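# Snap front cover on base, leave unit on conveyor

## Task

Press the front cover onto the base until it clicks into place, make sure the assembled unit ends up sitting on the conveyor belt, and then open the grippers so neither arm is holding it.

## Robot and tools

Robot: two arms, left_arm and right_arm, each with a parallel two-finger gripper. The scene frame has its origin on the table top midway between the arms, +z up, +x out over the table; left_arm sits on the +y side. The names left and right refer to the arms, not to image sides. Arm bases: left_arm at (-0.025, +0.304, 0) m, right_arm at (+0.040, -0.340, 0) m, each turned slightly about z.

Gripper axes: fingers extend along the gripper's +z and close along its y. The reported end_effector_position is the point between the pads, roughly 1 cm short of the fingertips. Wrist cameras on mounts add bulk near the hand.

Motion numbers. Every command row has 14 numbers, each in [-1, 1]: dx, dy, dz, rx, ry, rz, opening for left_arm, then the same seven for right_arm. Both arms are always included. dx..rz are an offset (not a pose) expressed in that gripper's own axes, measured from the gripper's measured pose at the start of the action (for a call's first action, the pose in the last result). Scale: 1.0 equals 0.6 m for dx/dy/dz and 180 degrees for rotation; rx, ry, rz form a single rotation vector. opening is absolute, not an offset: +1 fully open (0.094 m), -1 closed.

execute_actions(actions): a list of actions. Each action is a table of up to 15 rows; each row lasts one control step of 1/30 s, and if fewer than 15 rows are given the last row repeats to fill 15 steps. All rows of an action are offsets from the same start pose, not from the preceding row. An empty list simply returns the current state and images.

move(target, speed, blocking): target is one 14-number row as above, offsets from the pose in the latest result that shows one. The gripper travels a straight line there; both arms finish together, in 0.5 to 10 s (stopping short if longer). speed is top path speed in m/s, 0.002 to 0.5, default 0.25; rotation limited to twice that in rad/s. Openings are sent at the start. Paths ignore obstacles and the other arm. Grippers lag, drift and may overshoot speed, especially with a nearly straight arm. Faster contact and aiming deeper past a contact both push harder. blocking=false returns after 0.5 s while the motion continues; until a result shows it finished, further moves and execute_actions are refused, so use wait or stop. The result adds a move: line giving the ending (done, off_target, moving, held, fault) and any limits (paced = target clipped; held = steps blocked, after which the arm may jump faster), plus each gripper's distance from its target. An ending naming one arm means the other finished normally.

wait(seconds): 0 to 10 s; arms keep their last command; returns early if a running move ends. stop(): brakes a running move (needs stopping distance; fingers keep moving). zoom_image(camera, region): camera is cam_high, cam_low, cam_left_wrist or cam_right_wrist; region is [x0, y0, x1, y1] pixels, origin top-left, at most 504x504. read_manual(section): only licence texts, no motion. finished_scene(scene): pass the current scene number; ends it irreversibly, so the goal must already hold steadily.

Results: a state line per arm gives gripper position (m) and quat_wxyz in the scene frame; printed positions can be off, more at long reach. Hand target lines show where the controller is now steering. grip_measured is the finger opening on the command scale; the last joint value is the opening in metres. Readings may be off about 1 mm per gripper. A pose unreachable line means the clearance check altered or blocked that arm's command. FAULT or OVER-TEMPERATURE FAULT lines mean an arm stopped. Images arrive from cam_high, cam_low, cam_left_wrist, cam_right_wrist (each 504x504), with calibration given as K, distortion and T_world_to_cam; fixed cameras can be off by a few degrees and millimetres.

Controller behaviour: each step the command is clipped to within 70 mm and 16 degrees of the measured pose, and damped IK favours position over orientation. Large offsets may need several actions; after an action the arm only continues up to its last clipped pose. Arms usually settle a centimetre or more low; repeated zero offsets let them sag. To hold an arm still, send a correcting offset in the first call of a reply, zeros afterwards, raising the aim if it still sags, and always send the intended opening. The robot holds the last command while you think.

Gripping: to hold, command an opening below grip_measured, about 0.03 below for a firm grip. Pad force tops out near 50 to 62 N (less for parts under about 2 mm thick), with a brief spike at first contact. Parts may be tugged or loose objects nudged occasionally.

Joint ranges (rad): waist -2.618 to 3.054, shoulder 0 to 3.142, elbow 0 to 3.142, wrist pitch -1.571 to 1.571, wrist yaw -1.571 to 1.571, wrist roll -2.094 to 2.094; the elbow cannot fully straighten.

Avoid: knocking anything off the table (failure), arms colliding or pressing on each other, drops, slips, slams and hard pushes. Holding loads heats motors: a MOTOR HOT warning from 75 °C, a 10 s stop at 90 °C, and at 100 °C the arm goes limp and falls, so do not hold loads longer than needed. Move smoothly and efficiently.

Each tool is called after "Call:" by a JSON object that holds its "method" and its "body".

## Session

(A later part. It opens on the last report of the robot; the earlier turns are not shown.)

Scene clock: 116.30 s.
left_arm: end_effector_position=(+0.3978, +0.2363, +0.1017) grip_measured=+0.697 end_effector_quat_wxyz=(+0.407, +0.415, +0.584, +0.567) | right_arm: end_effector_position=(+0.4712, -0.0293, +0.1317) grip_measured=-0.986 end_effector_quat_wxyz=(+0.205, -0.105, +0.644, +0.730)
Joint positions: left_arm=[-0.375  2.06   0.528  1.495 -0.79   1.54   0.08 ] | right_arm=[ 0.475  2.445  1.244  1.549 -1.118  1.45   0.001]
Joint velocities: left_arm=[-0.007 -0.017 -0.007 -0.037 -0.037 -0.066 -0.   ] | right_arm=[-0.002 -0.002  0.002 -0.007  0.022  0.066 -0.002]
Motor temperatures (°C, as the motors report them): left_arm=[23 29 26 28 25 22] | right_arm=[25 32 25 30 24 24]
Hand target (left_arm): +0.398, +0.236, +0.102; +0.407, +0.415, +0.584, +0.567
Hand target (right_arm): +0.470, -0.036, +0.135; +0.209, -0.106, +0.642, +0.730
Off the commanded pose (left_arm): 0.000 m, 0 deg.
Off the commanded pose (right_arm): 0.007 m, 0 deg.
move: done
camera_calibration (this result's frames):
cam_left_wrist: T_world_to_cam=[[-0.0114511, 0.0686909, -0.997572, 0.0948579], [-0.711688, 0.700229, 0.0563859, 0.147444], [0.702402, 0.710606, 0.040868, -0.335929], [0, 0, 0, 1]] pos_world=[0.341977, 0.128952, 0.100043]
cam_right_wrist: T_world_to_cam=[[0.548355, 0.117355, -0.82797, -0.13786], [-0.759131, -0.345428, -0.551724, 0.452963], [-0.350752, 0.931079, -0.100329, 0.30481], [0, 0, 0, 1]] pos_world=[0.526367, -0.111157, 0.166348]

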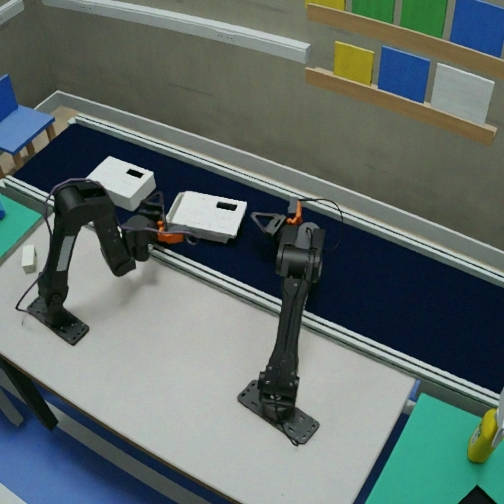

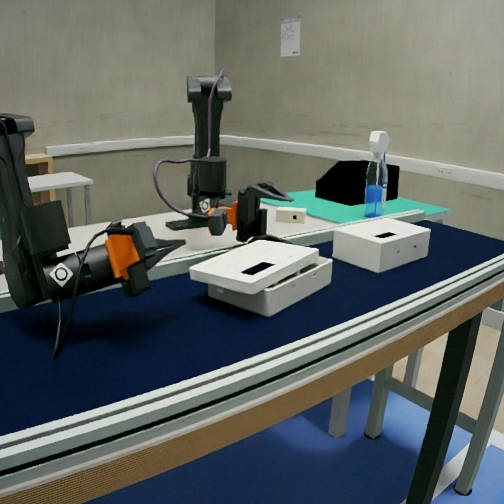

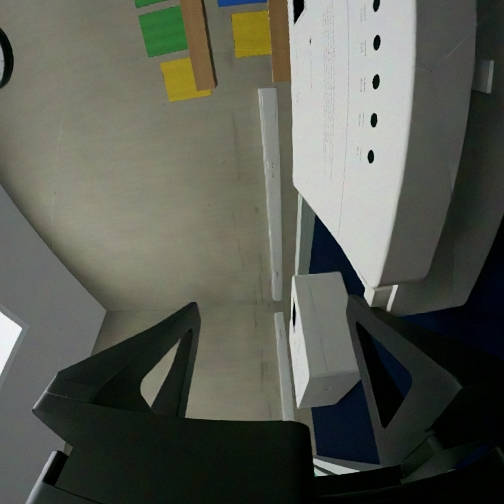

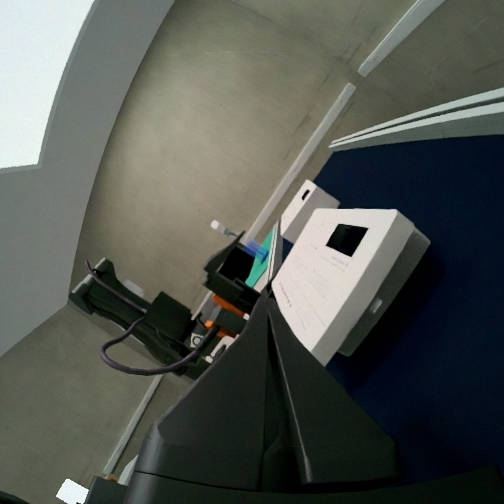

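Call:
{"method": "move", "body": {"target": [0,0,0,0,0,0,0.7, 0.042,-0.09,0,0,0,0.14,0.1]}}

Call:
{"method": "move", "body": {"target": [0,0,0,0,0,0,0.7, 0,0,0.06,0,0,0,0.1], "speed": 0.04}}

Scene clock: 118.13 s.
left_arm: end_effector_position=(+0.3978, +0.2363, +0.1017) grip_measured=+0.697 end_effector_quat_wxyz=(+0.406, +0.415, +0.584, +0.567) | right_arm: end_effector_position=(+0.4717, -0.0278, +0.0830) grip_measured=+0.098 end_effector_quat_wxyz=(+0.047, +0.038, +0.665, +0.745)
Joint positions: left_arm=[-0.375  2.06   0.528  1.495 -0.79   1.541  0.08 ] | right_arm=[ 0.478  2.558  1.262  1.558 -1.118  1.802  0.052]
Joint velocities: left_arm=[ 0.002  0.007  0.002  0.022 -0.037 -0.051 -0.   ] | right_arm=[ 0.002  0.012 -0.002  0.022 -0.007  0.066  0.   ]
Motor temperatures (°C, as the motors report them): left_arm=[23 29 26 28 25 22] | right_arm=[25 32 25 30 24 24]
Hand target (left_arm): +0.398, +0.236, +0.102; +0.407, +0.415, +0.584, +0.567
Hand target (right_arm): +0.471, -0.021, +0.072; +0.041, +0.040, +0.665, +0.745
Off the commanded pose (left_arm): 0.000 m, 0 deg.
Off the commanded pose (right_arm): 0.013 m, 2 deg.
joint sent to its limit (right arm) — the command would take joint 4 (wrist pitch) past its upper limit, so that joint was sent only as far as its limit.
move: off_target (right_arm)
camera_calibration (this result's frames):
cam_left_wrist: T_world_to_cam=[[-0.0115738, 0.0690508, -0.997546, 0.094819], [-0.711674, 0.700216, 0.0567265, 0.147407], [0.702415, 0.710584, 0.0410375, -0.335946], [0, 0, 0, 1]] pos_world=[0.341976, 0.128954, 0.100011]
cam_right_wrist: T_world_to_cam=[[0.150186, 0.148014, -0.977515, 0.0224796], [-0.903502, -0.380889, -0.196488, 0.464714], [-0.401408, 0.912697, 0.0765265, 0.30736], [0, 0, 0, 1]] pos_world=[0.539871, -0.106849, 0.0897638]

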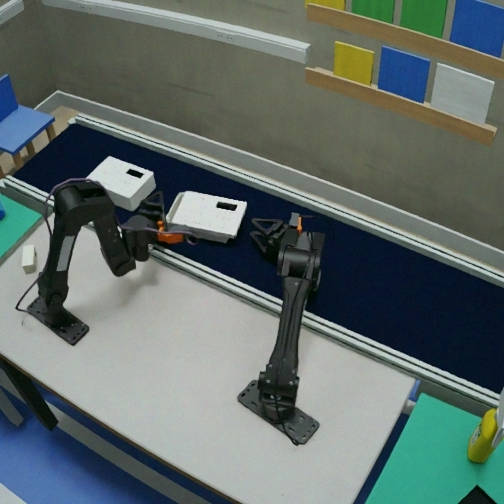

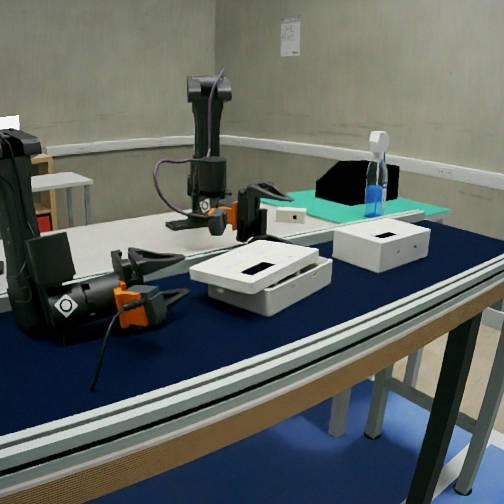

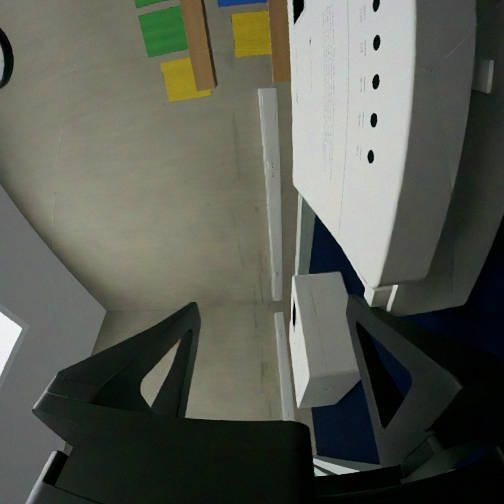

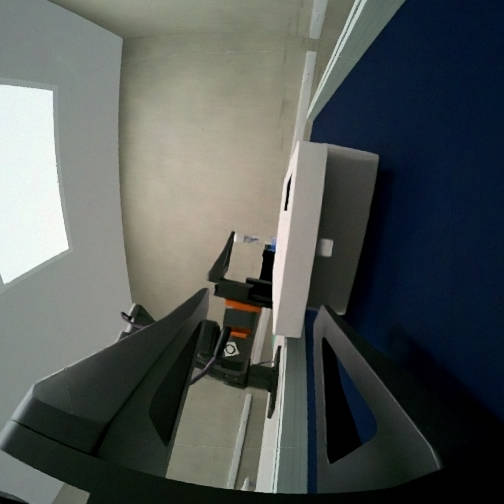

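Scene clock: 119.33 s.
left_arm: end_effector_position=(+0.3978, +0.2363, +0.1017) grip_measured=+0.697 end_effector_quat_wxyz=(+0.406, +0.416, +0.584, +0.567) | right_arm: end_effector_position=(+0.4710, +0.0017, +0.0850) grip_measured=+0.098 end_effector_quat_wxyz=(+0.036, +0.045, +0.666, +0.743)
Joint positions: left_arm=[-0.375  2.06   0.528  1.495 -0.79   1.541  0.08 ] | right_arm=[ 0.54   2.558  1.306  1.475 -1.063  1.785  0.052]
Joint velocities: left_arm=[-0.012 -0.022 -0.002 -0.022  0.037 -0.037 -0.001] | right_arm=[ 0.032 -0.012 -0.012 -0.066 -0.007  0.022 -0.   ]
Motor temperatures (°C, as the motors report them): left_arm=[23 29 26 28 25 22] | right_arm=[25 32 25 30 24 24]
Hand target (left_arm): +0.398, +0.236, +0.102; +0.406, +0.416, +0.584, +0.567
Hand target (right_arm): +0.475, +0.008, +0.087; +0.047, +0.038, +0.664, +0.745
Off the commanded pose (left_arm): 0.000 m, 0 deg.
Off the commanded pose (right_arm): 0.008 m, 1 deg.
move: done
camera_calibration (this result's frames):
cam_left_wrist: T_world_to_cam=[[-0.0116964, 0.0694108, -0.99752, 0.09478], [-0.71166, 0.700203, 0.0570671, 0.14737], [0.702427, 0.710562, 0.041207, -0.335963], [0, 0, 0, 1]] pos_world=[0.341975, 0.128955, 0.099979]
cam_right_wrist: T_world_to_cam=[[0.125077, 0.146159, -0.981322, 0.0323549], [-0.905047, -0.388444, -0.173211, 0.474433], [-0.406505, 0.909807, 0.0836954, 0.281855], [0, 0, 0, 1]] pos_world=[0.539912, -0.0768727, 0.0903373]

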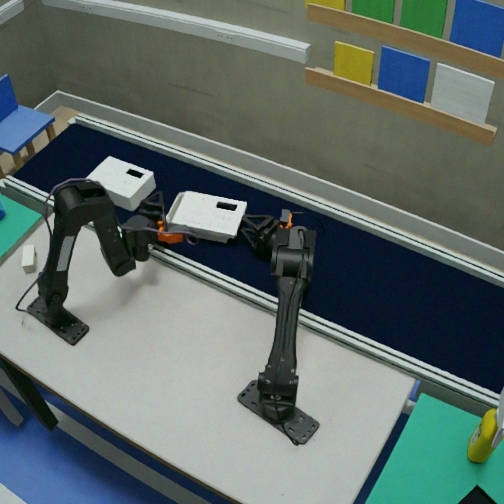

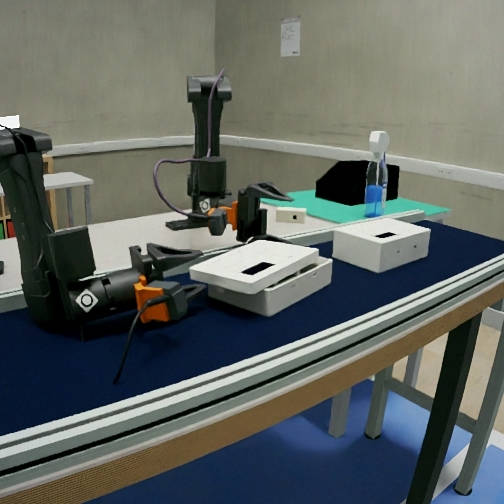

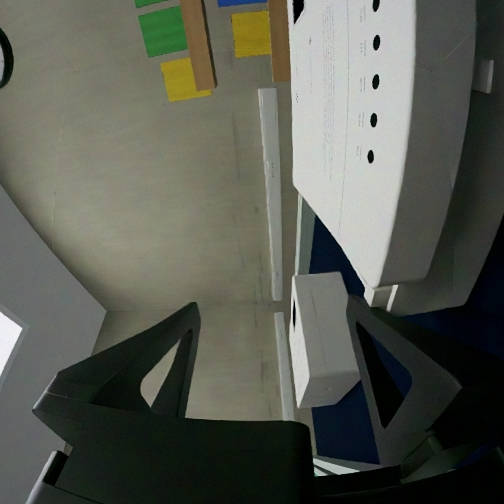

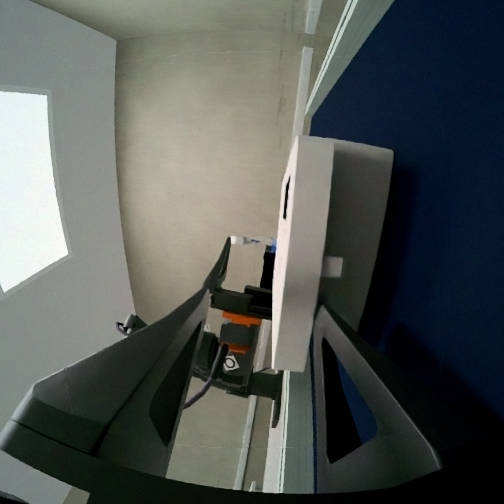

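Lower finger is at the lip's bottom edge. Lower a bit, advance 2 cm, then close.

Call:
{"method": "move", "body": {"target": [0,0,0,0,0,0,0.7, 0,-0.015,0.035,0,0,0,0.3], "speed": 0.03}}

Call:
{"method": "move", "body": {"target": [0,0,0,0,0,0,0.7, 0,-0.02,0,0,0,0,-1]}}

Scene clock: 120.47 s.
left_arm: end_effector_position=(+0.3978, +0.2363, +0.1017) grip_measured=+0.697 end_effector_quat_wxyz=(+0.406, +0.416, +0.583, +0.567) | right_arm: end_effector_position=(+0.4698, +0.0163, +0.0833) grip_measured=+0.298 end_effector_quat_wxyz=(+0.034, +0.044, +0.665, +0.745)
Joint positions: left_arm=[-0.375  2.06   0.528  1.495 -0.79   1.541  0.08 ] | right_arm=[ 0.571  2.577  1.337  1.463 -1.036  1.784  0.061]
Joint velocities: left_arm=[-0.007  0.007  0.012 -0.037 -0.007  0.007 -0.001] | right_arm=[ 0.007  0.007 -0.012  0.022  0.022  0.037 -0.   ]
Motor temperatures (°C, as the motors report them): left_arm=[23 29 26 28 25 22] | right_arm=[25 32 25 30 24 24]
Hand target (left_arm): +0.398, +0.236, +0.102; +0.406, +0.416, +0.584, +0.567
Hand target (right_arm): +0.473, +0.023, +0.078; +0.036, +0.045, +0.666, +0.744
Off the commanded pose (left_arm): 0.000 m, 0 deg.
Off the commanded pose (right_arm): 0.009 m, 0 deg.
move: done
camera_calibration (this result's frames):
cam_left_wrist: T_world_to_cam=[[-0.0118191, 0.0697707, -0.997493, 0.094741], [-0.711646, 0.700189, 0.0574076, 0.147333], [0.702439, 0.71054, 0.0413764, -0.335979], [0, 0, 0, 1]] pos_world=[0.341974, 0.128956, 0.0999471]
cam_right_wrist: T_world_to_cam=[[0.12294, 0.151886, -0.980722, 0.0294973], [-0.903765, -0.391126, -0.173867, 0.478272], [-0.409994, 0.907718, 0.0891841, 0.269377], [0, 0, 0, 1]] pos_world=[0.539062, -0.0619344, 0.0880602]

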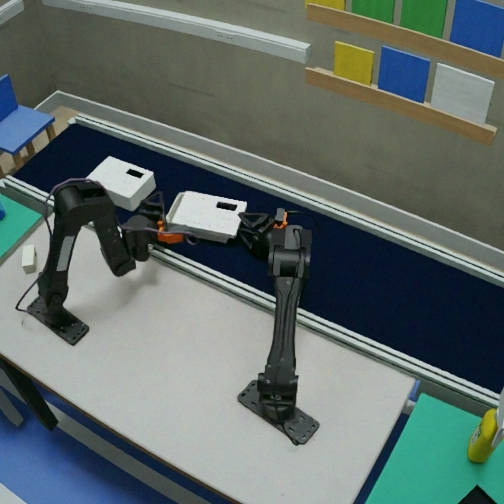

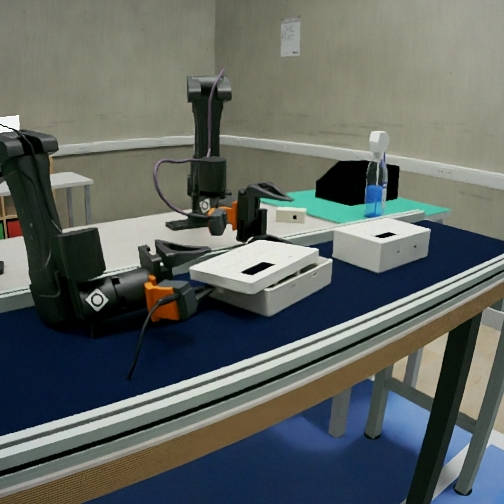

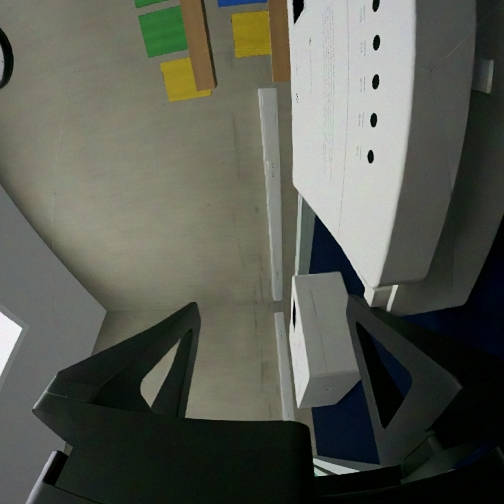

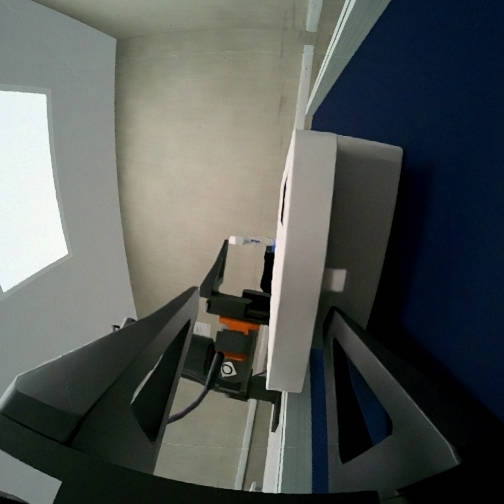

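Scene clock: 121.17 s.
left_arm: end_effector_position=(+0.3978, +0.2363, +0.1017) grip_measured=+0.697 end_effector_quat_wxyz=(+0.406, +0.416, +0.583, +0.567) | right_arm: end_effector_position=(+0.4690, +0.0160, +0.0828) grip_measured=-0.653 end_effector_quat_wxyz=(+0.037, +0.041, +0.662, +0.747)
Joint positions: left_arm=[-0.375  2.06   0.528  1.495 -0.79   1.542  0.08 ] | right_arm=[ 0.571  2.584  1.337  1.482 -1.036  1.787  0.016]
Joint velocities: left_arm=[ 0.002  0.002  0.002 -0.081  0.007 -0.081 -0.   ] | right_arm=[-0.002 -0.002  0.012 -0.066  0.007 -0.007  0.   ]
Motor temperatures (°C, as the motors report them): left_arm=[23 29 26 28 25 22] | right_arm=[25 32 25 30 24 24]
Hand target (left_arm): +0.398, +0.236, +0.102; +0.406, +0.416, +0.583, +0.567
Hand target (right_arm): +0.469, +0.017, +0.071; +0.034, +0.044, +0.665, +0.745
Off the commanded pose (left_arm): 0.000 m, 0 deg.
Off the commanded pose (right_arm): 0.012 m, 1 deg.
move: off_target (right_arm)
camera_calibration (this result's frames):
cam_left_wrist: T_world_to_cam=[[-0.0120644, 0.0704906, -0.997439, 0.094663], [-0.711617, 0.700162, 0.0580888, 0.147258], [0.702464, 0.710496, 0.0417153, -0.336013], [0, 0, 0, 1]] pos_world=[0.341971, 0.128958, 0.0998834]
cam_right_wrist: T_world_to_cam=[[0.13161, 0.157156, -0.978765, 0.0248718], [-0.902052, -0.39045, -0.183987, 0.47727], [-0.411073, 0.907111, 0.0903761, 0.269827], [0, 0, 0, 1]] pos_world=[0.538168, -0.0623218, 0.0877694]

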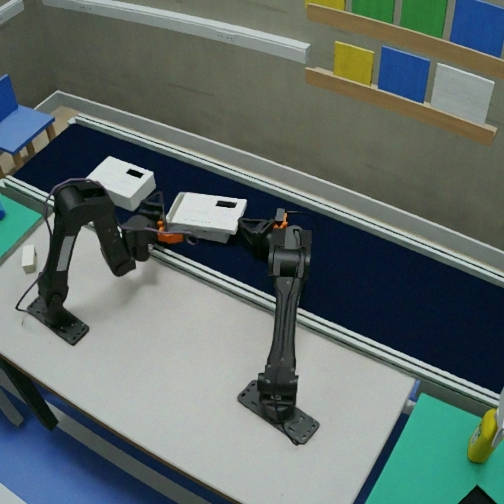

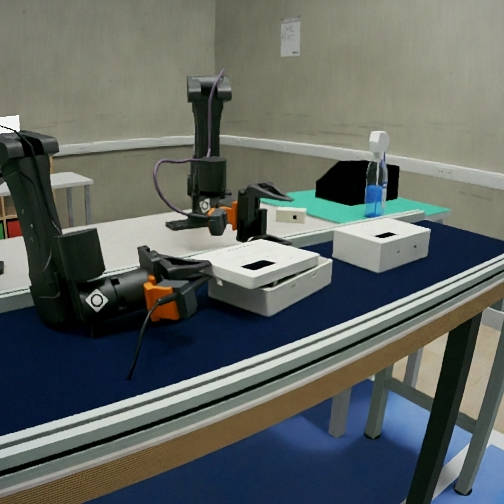

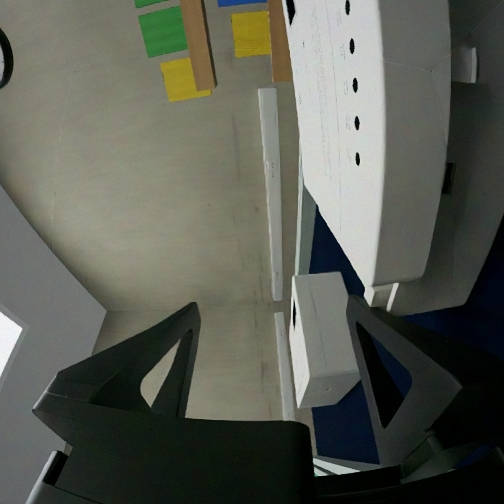

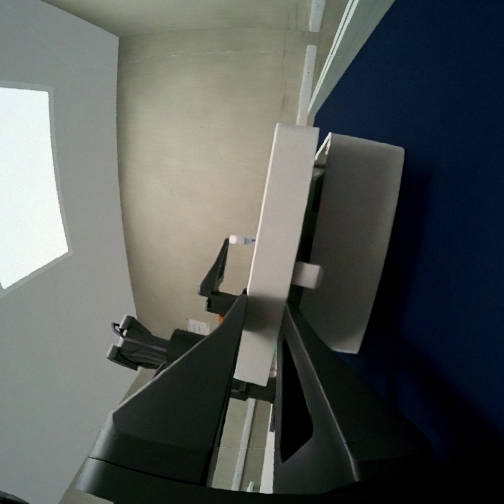

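Call:
{"method": "move", "body": {"target": [0,0,0,0,0,0,0.7, -0.025,0.01,0.028,0,0,0,-1], "speed": 0.02}}

Scene clock: 122.70 s.
left_arm: end_effector_position=(+0.3978, +0.2363, +0.1017) grip_measured=+0.697 end_effector_quat_wxyz=(+0.406, +0.416, +0.583, +0.568) | right_arm: end_effector_position=(+0.4827, +0.0220, +0.0868) grip_measured=-0.653 end_effector_quat_wxyz=(+0.030, +0.047, +0.665, +0.744)
Joint positions: left_arm=[-0.375  2.06   0.528  1.495 -0.79   1.543  0.08 ] | right_arm=[ 0.571  2.593  1.409  1.401 -1.036  1.789  0.016]
Joint velocities: left_arm=[-0.012 -0.007 -0.007  0.037 -0.051 -0.007 -0.001] | right_arm=[-0.002 -0.002 -0.002 -0.037  0.037 -0.066  0.001]
Motor temperatures (°C, as the motors report them): left_arm=[23 28 26 28 25 22] | right_arm=[25 32 25 30 24 24]
Hand target (left_arm): +0.398, +0.236, +0.102; +0.406, +0.416, +0.583, +0.567
Hand target (right_arm): +0.485, +0.030, +0.090; +0.037, +0.041, +0.662, +0.747
Off the commanded pose (left_arm): 0.000 m, 0 deg.
Off the commanded pose (right_arm): 0.010 m, 1 deg.
move: done
camera_calibration (this result's frames):
cam_left_wrist: T_world_to_cam=[[-0.0124322, 0.0715704, -0.997358, 0.0945458], [-0.711574, 0.70012, 0.0591105, 0.147147], [0.702501, 0.710429, 0.0422236, -0.336064], [0, 0, 0, 1]] pos_world=[0.341967, 0.128962, 0.0997879]
cam_right_wrist: T_world_to_cam=[[0.112505, 0.150255, -0.982225, 0.0356617], [-0.905156, -0.3923, -0.163689, 0.492532], [-0.409922, 0.907482, 0.0918689, 0.268938], [0, 0, 0, 1]] pos_world=[0.55205, -0.0561943, 0.0909429]

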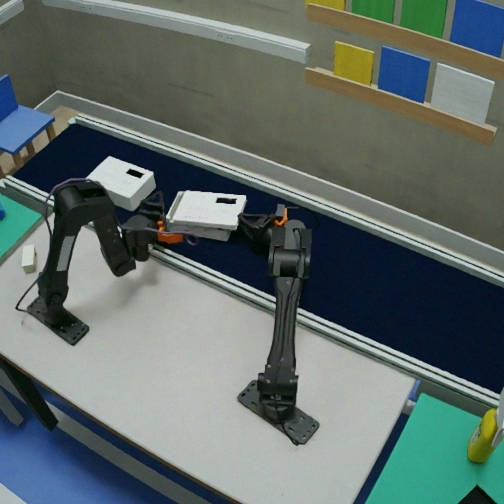

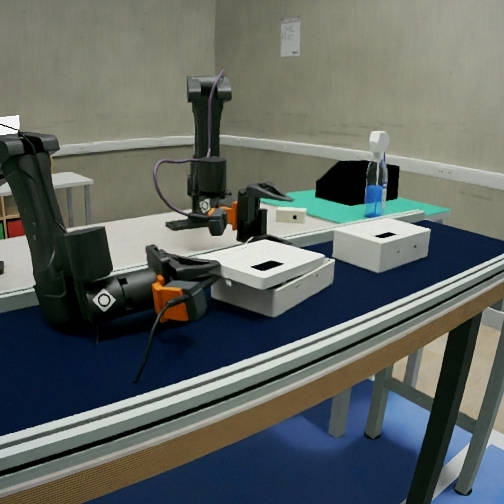

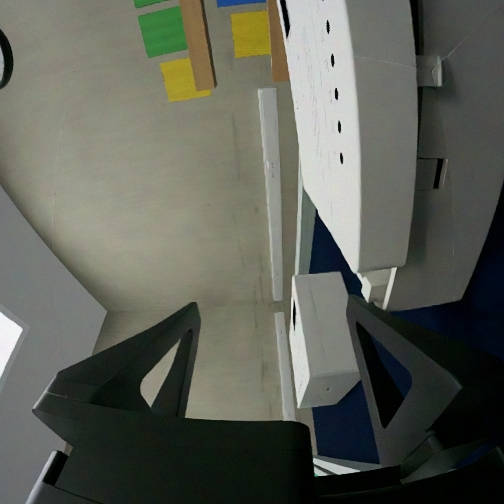

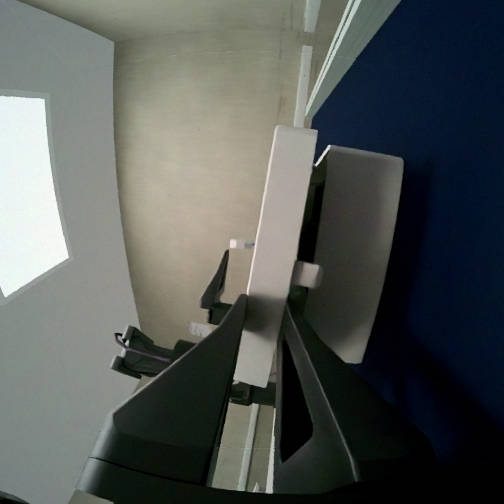

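Call:
{"method": "move", "body": {"target": [0,0,0,0,0,0,0.7, 0,0.05,0.0,0,0,0,-1], "speed": 0.03}}

Scene clock: 124.17 s.
left_arm: end_effector_position=(+0.3978, +0.2363, +0.1017) grip_measured=+0.697 end_effector_quat_wxyz=(+0.405, +0.417, +0.583, +0.568) | right_arm: end_effector_position=(+0.4849, +0.0236, +0.1103) grip_measured=-0.653 end_effector_quat_wxyz=(+0.027, +0.046, +0.666, +0.744)
Joint positions: left_arm=[-0.375  2.06   0.528  1.495 -0.79   1.545  0.08 ] | right_arm=[ 0.571  2.529  1.41   1.334 -1.043  1.79   0.016]
Joint velocities: left_arm=[ 0.002 -0.017 -0.002 -0.066 -0.051 -0.022  0.001] | right_arm=[ 0.017 -0.002 -0.017 -0.066  0.022 -0.007 -0.001]
Motor temperatures (°C, as the motors report them): left_arm=[23 28 26 28 25 22] | right_arm=[25 32 25 30 24 24]
Hand target (left_arm): +0.398, +0.236, +0.102; +0.406, +0.416, +0.583, +0.568
Hand target (right_arm): +0.484, +0.019, +0.117; +0.030, +0.047, +0.665, +0.744
Off the commanded pose (left_arm): 0.000 m, 0 deg.
Off the commanded pose (right_arm): 0.008 m, 0 deg.
move: done
camera_calibration (this result's frames):
cam_left_wrist: T_world_to_cam=[[-0.0129226, 0.07301, -0.997247, 0.0943894], [-0.711516, 0.700063, 0.0604726, 0.146999], [0.702551, 0.710339, 0.0429012, -0.336132], [0, 0, 0, 1]] pos_world=[0.341962, 0.128967, 0.0996606]
cam_right_wrist: T_world_to_cam=[[0.109268, 0.148861, -0.982802, 0.0599447], [-0.902837, -0.398792, -0.160781, 0.497676], [-0.415868, 0.904878, 0.0908223, 0.269251], [0, 0, 0, 1]] pos_world=[0.554743, -0.0540935, 0.114477]

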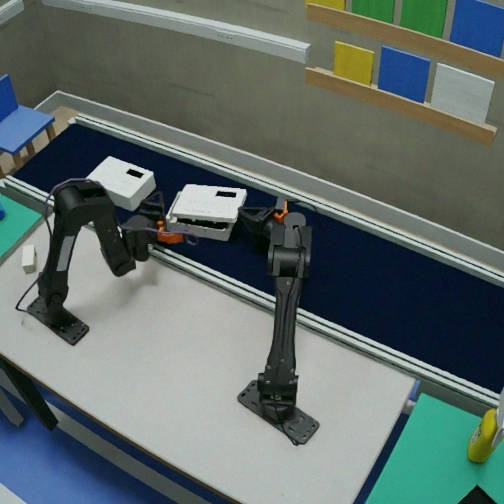

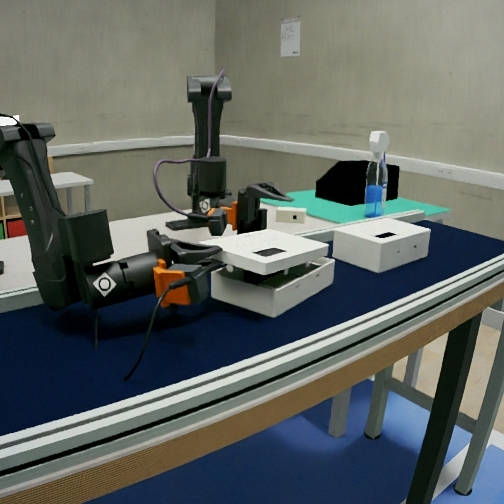

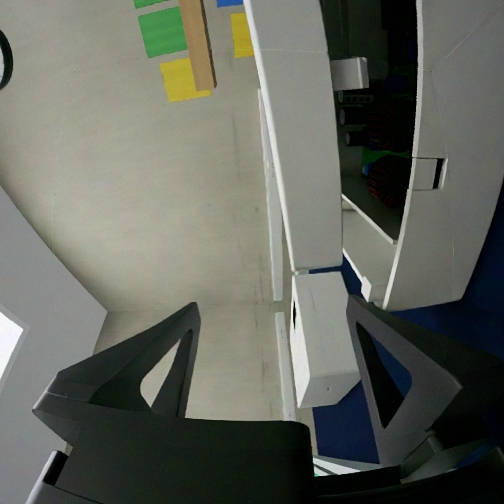

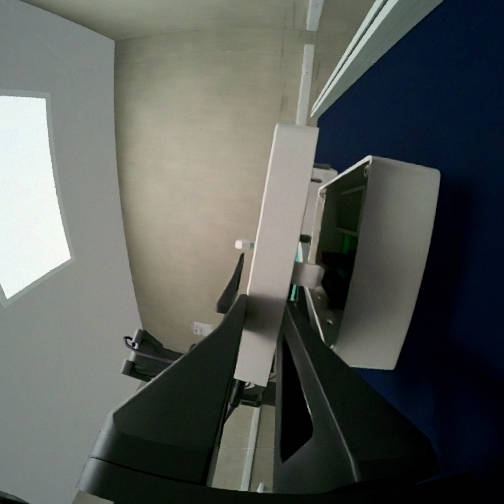

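Call:
{"method": "move", "body": {"target": [0,0,0,0,0,0,0.7, 0,0.0,0.03,0,0,0,-1], "speed": 0.03}}

Call:
{"method": "zoom_image", "body": {"camera": "cam_high", "region": [130, 160, 290, 280]}}

Call:
{"method": "zoom_image", "body": {"camera": "cam_low", "region": [150, 200, 350, 330]}}

Scene clock: 125.27 s.
left_arm: end_effector_position=(+0.3978, +0.2363, +0.1017) grip_measured=+0.697 end_effector_quat_wxyz=(+0.405, +0.417, +0.582, +0.568) | right_arm: end_effector_position=(+0.4799, +0.0344, +0.1029) grip_measured=-0.653 end_effector_quat_wxyz=(+0.008, +0.059, +0.674, +0.737)
Joint positions: left_arm=[-0.375  2.06   0.528  1.495 -0.79   1.546  0.08 ] | right_arm=[ 0.595  2.529  1.41   1.285 -1.029  1.79   0.016]
Joint velocities: left_arm=[-0.002 -0.012 -0.002 -0.007  0.022 -0.037  0.001] | right_arm=[-0.002  0.007 -0.012 -0.022  0.095 -0.022 -0.   ]
Motor temperatures (°C, as the motors report them): left_arm=[23 28 26 28 25 22] | right_arm=[25 32 25 30 24 24]
Hand target (left_arm): +0.398, +0.236, +0.102; +0.405, +0.417, +0.583, +0.568
Hand target (right_arm): +0.486, +0.041, +0.112; +0.027, +0.046, +0.666, +0.744
Off the commanded pose (left_arm): 0.000 m, 0 deg.
Off the commanded pose (right_arm): 0.014 m, 3 deg.
move: off_target (right_arm)
camera_calibration (this result's frames):
cam_left_wrist: T_world_to_cam=[[-0.0134128, 0.0744494, -0.997135, 0.0942327], [-0.711458, 0.700003, 0.0618346, 0.146851], [0.702601, 0.710248, 0.0435786, -0.336199], [0, 0, 0, 1]] pos_world=[0.341956, 0.128973, 0.0995333]
cam_right_wrist: T_world_to_cam=[[0.0625533, 0.132098, -0.989261, 0.0752765], [-0.90499, -0.410419, -0.112029, 0.492719], [-0.42081, 0.902279, 0.0938745, 0.260235], [0, 0, 0, 1]] pos_world=[0.550706, -0.0425274, 0.105237]

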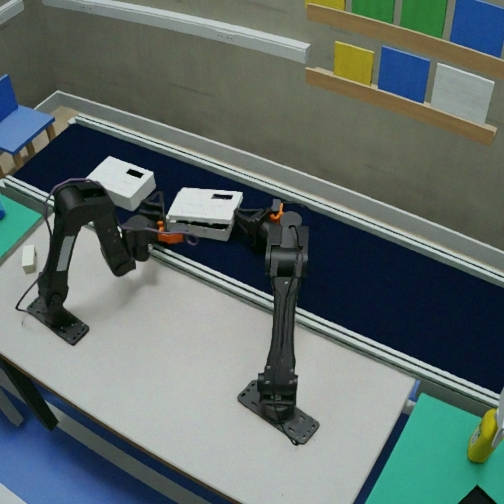

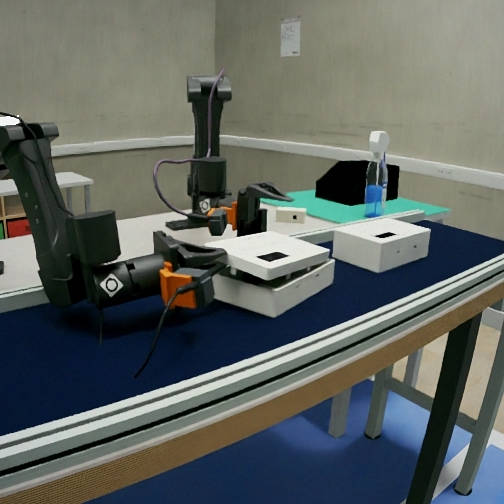

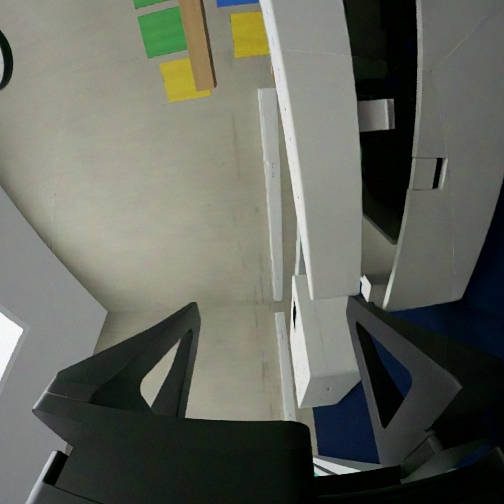

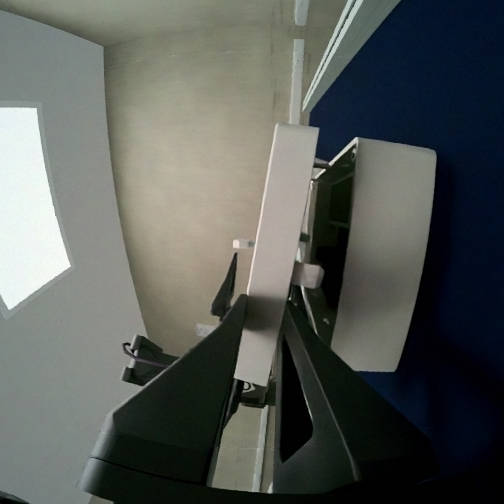

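Region (130, 160, 290, 280) of cam_high's 504x504 image, scaled by 3.150, with more detail than that image has; it fills the top 378 rows of this view, and the rest is white.

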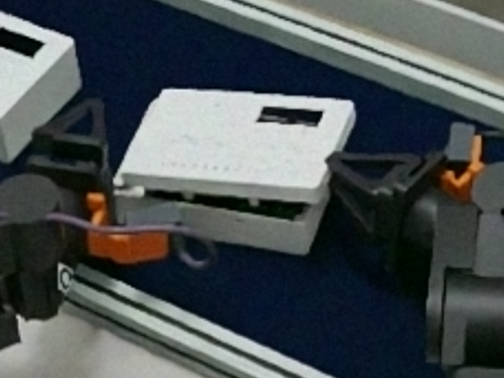

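Region (150, 200, 350, 330) of cam_low's 504x504 image, scaled by 2.520, with more detail than that image has; it fills the top 328 rows of this view, and the rest is white.

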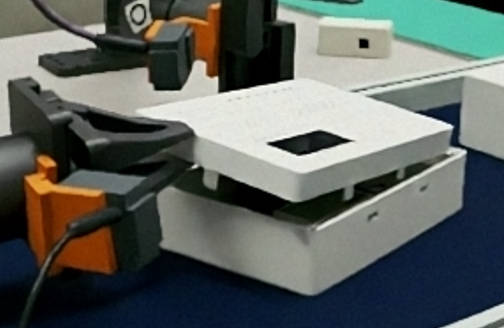

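Call:
{"method": "move", "body": {"target": [0,0,0,0,0,0,0.7, -0.018,0.005,0.02,0,0,0,-1], "speed": 0.03}}

Call:
{"method": "zoom_image", "body": {"camera": "cam_low", "region": [150, 200, 350, 330]}}

Scene clock: 126.17 s.
left_arm: end_effector_position=(+0.3978, +0.2363, +0.1017) grip_measured=+0.697 end_effector_quat_wxyz=(+0.404, +0.418, +0.582, +0.569) | right_arm: end_effector_position=(+0.4882, +0.0383, +0.0975) grip_measured=-0.653 end_effector_quat_wxyz=(-0.001, +0.070, +0.679, +0.731)
Joint positions: left_arm=[-0.375  2.06   0.528  1.495 -0.79   1.548  0.08 ] | right_arm=[ 0.595  2.55   1.458  1.225 -1.03   1.79   0.016]
Joint velocities: left_arm=[-0.017  0.002 -0.032 -0.007  0.037 -0.051  0.001] | right_arm=[-0.002 -0.002 -0.012  0.007  0.007 -0.066  0.001]
Motor temperatures (°C, as the motors report them): left_arm=[23 28 26 28 25 22] | right_arm=[25 32 25 30 24 24]
Hand target (left_arm): +0.398, +0.236, +0.102; +0.405, +0.417, +0.582, +0.568
Hand target (right_arm): +0.491, +0.045, +0.106; +0.008, +0.060, +0.674, +0.737
Off the commanded pose (left_arm): 0.000 m, 0 deg.
Off the commanded pose (right_arm): 0.012 m, 2 deg.
move: off_target (right_arm)
camera_calibration (this result's frames):
cam_left_wrist: T_world_to_cam=[[-0.013903, 0.0758887, -0.997019, 0.0940758], [-0.711398, 0.699942, 0.0631966, 0.146704], [0.702651, 0.710157, 0.0442558, -0.336266], [0, 0, 0, 1]] pos_world=[0.341951, 0.128978, 0.099406]
cam_right_wrist: T_world_to_cam=[[0.0330617, 0.118336, -0.992423, 0.0841886], [-0.907678, -0.412091, -0.0793762, 0.499393], [-0.418362, 0.903425, 0.0937869, 0.259475], [0, 0, 0, 1]] pos_world=[0.55906, -0.0385835, 0.0988553]

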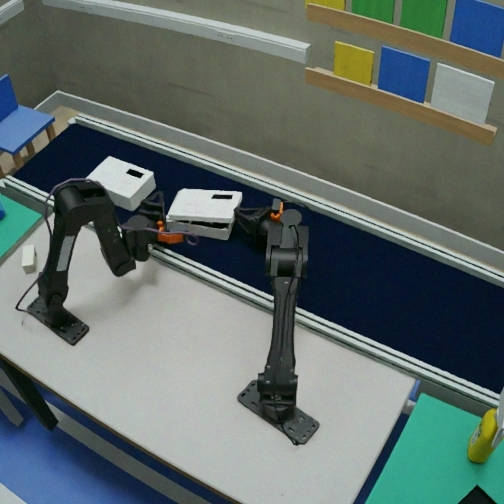

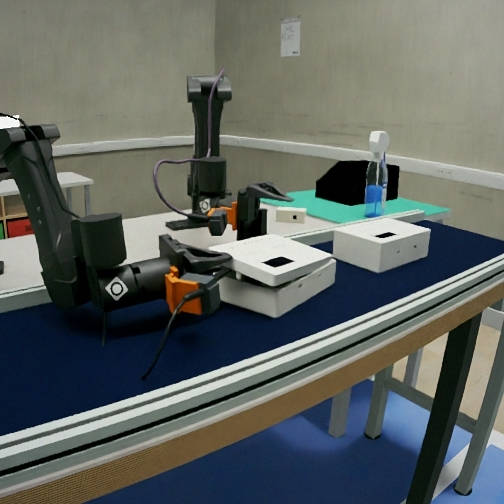

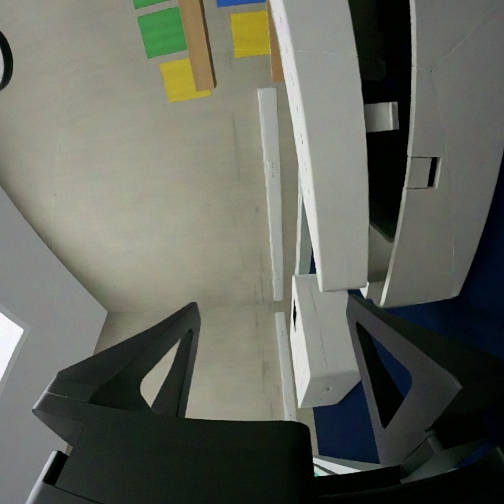

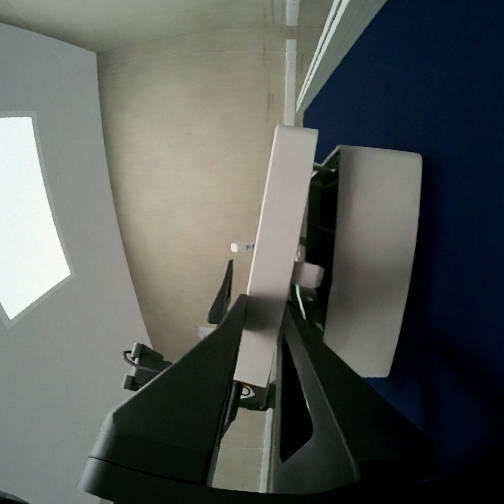

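Region (150, 200, 350, 330) of cam_low's 504x504 image, scaled by 2.520, with more detail than that image has; it fills the top 328 rows of this view, and the rest is white.

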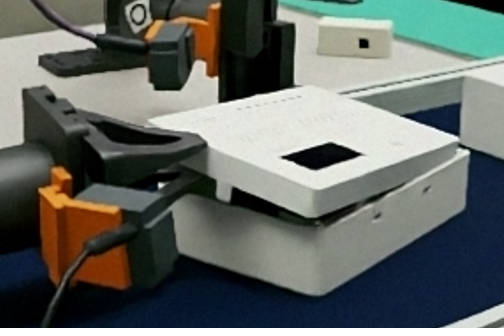

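Close enough. Release and back off.

Call:
{"method": "move", "body": {"target": [0,0,0,0,0,0,0.7, 0,0,0,0,0,0,0.0]}}

Call:
{"method": "move", "body": {"target": [0,0,0,0,0,0,0.7, 0,0.01,-0.05,0,0,0,0.0], "speed": 0.05}}

Call:
{"method": "zoom_image", "body": {"camera": "cam_low", "region": [150, 200, 350, 330]}}

Scene clock: 127.00 s.
left_arm: end_effector_position=(+0.3978, +0.2363, +0.1017) grip_measured=+0.697 end_effector_quat_wxyz=(+0.404, +0.418, +0.582, +0.569) | right_arm: end_effector_position=(+0.4882, +0.0384, +0.0975) grip_measured=-0.002 end_effector_quat_wxyz=(-0.002, +0.070, +0.679, +0.731)
Joint positions: left_arm=[-0.375  2.06   0.528  1.495 -0.79   1.55   0.08 ] | right_arm=[ 0.595  2.55   1.459  1.224 -1.03   1.79   0.047]
Joint velocities: left_arm=[ 0.012 -0.007 -0.012  0.007 -0.007 -0.081 -0.001] | right_arm=[-0.002 -0.012 -0.012 -0.037  0.007 -0.022  0.   ]
Motor temperatures (°C, as the motors report them): left_arm=[23 28 26 28 25 22] | right_arm=[25 32 26 31 24 24]
Hand target (left_arm): +0.398, +0.236, +0.102; +0.404, +0.418, +0.582, +0.569
Hand target (right_arm): +0.488, +0.038, +0.098; -0.001, +0.070, +0.679, +0.731
Off the commanded pose (left_arm): 0.000 m, 0 deg.
Off the commanded pose (right_arm): 0.000 m, 0 deg.
move: done
camera_calibration (this result's frames):
cam_left_wrist: T_world_to_cam=[[-0.014393, 0.0773278, -0.996902, 0.0939187], [-0.711338, 0.699878, 0.0645583, 0.146556], [0.702702, 0.710064, 0.0449329, -0.336333], [0, 0, 0, 1]] pos_world=[0.341945, 0.128984, 0.0992787]
cam_right_wrist: T_world_to_cam=[[0.0323161, 0.118182, -0.992466, 0.084552], [-0.907567, -0.412472, -0.0786686, 0.499306], [-0.418661, 0.903272, 0.0939289, 0.259579], [0, 0, 0, 1]] pos_world=[0.559097, -0.0385133, 0.0988127]

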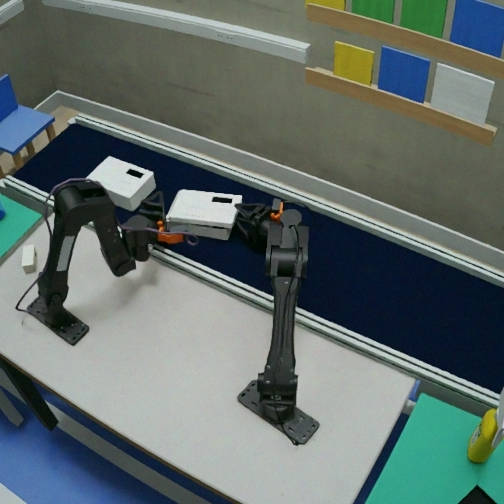

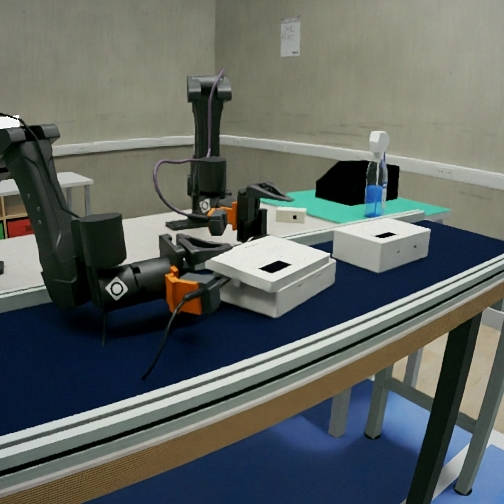

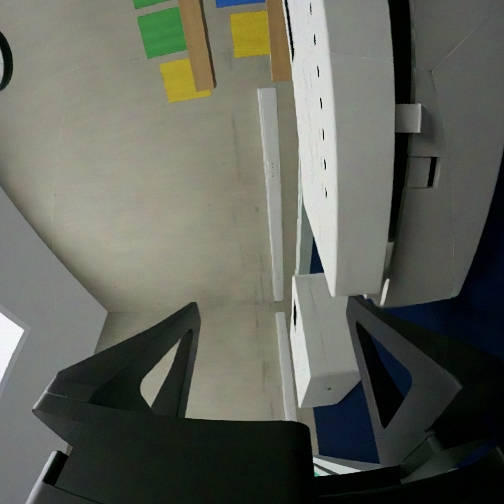

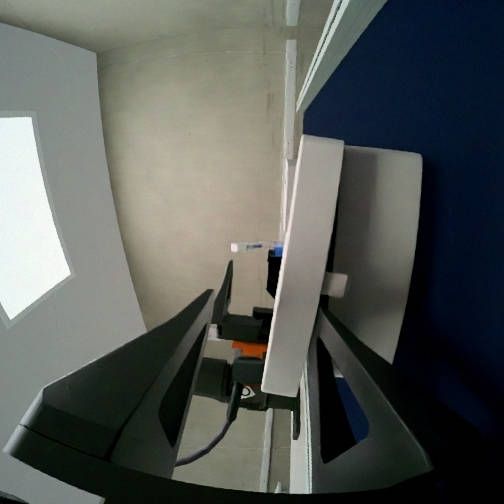

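Scene clock: 128.00 s.
left_arm: end_effector_position=(+0.3978, +0.2363, +0.1017) grip_measured=+0.697 end_effector_quat_wxyz=(+0.404, +0.418, +0.581, +0.569) | right_arm: end_effector_position=(+0.4893, +0.0130, +0.0956) grip_measured=-0.002 end_effector_quat_wxyz=(-0.004, +0.076, +0.680, +0.729)
Joint positions: left_arm=[-0.375  2.06   0.528  1.495 -0.79   1.551  0.08 ] | right_arm=[ 0.545  2.528  1.402  1.257 -1.075  1.803  0.047]
Joint velocities: left_arm=[-0.022 -0.017 -0.002  0.051  0.022 -0.007  0.   ] | right_arm=[-0.002 -0.007  0.002  0.007 -0.022  0.007 -0.001]
Motor temperatures (°C, as the motors report them): left_arm=[23 28 26 28 25 22] | right_arm=[25 32 25 31 24 24]
Hand target (left_arm): +0.398, +0.236, +0.102; +0.404, +0.418, +0.582, +0.569
Hand target (right_arm): +0.487, +0.008, +0.101; -0.001, +0.070, +0.679, +0.731
Off the commanded pose (left_arm): 0.000 m, 0 deg.
Off the commanded pose (right_arm): 0.008 m, 1 deg.
move: done
camera_calibration (this result's frames):
cam_left_wrist: T_world_to_cam=[[-0.0148829, 0.0787668, -0.996782, 0.0937612], [-0.711278, 0.699813, 0.06592, 0.146409], [0.702753, 0.70997, 0.0456098, -0.3364], [0, 0, 0, 1]] pos_world=[0.34194, 0.12899, 0.0991514]
cam_right_wrist: T_world_to_cam=[[0.0220813, 0.113464, -0.993297, 0.0907926], [-0.910068, -0.409016, -0.0669531, 0.489808], [-0.413871, 0.905445, 0.0942287, 0.28072], [0, 0, 0, 1]] pos_world=[0.559935, -0.064139, 0.0965263]

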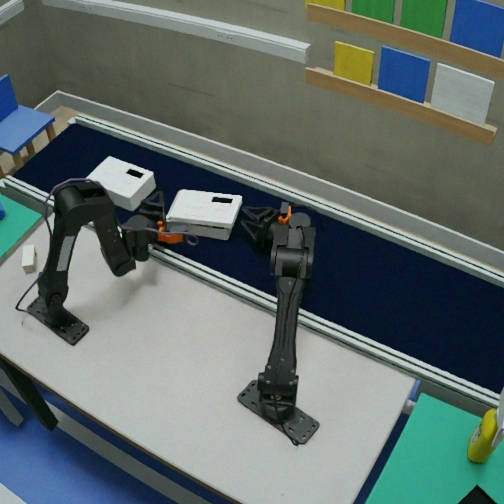

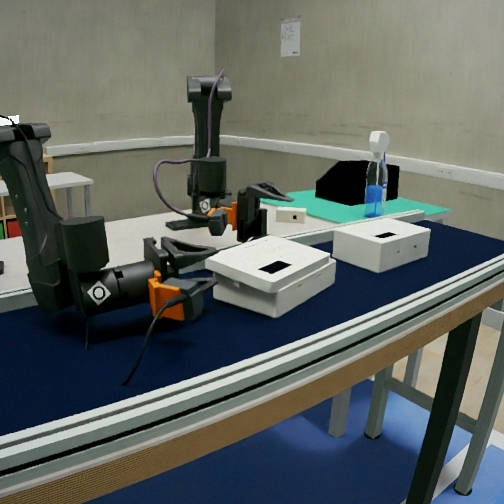

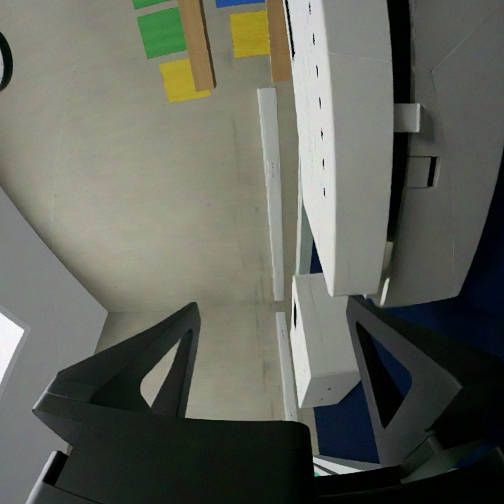

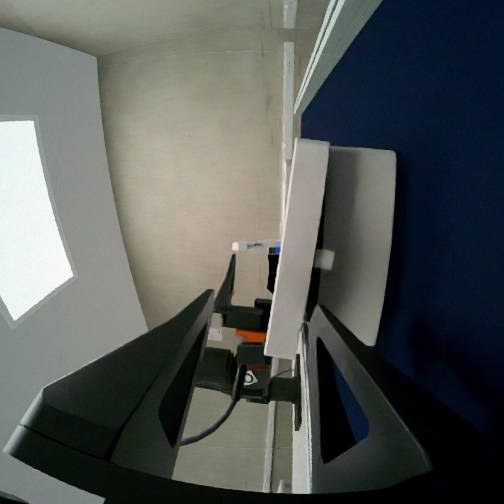

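Region (150, 200, 350, 330) of cam_low's 504x504 image, scaled by 2.520, with more detail than that image has; it fills the top 328 rows of this view, and the rest is white.

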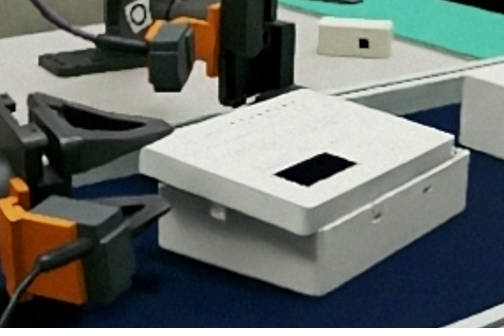

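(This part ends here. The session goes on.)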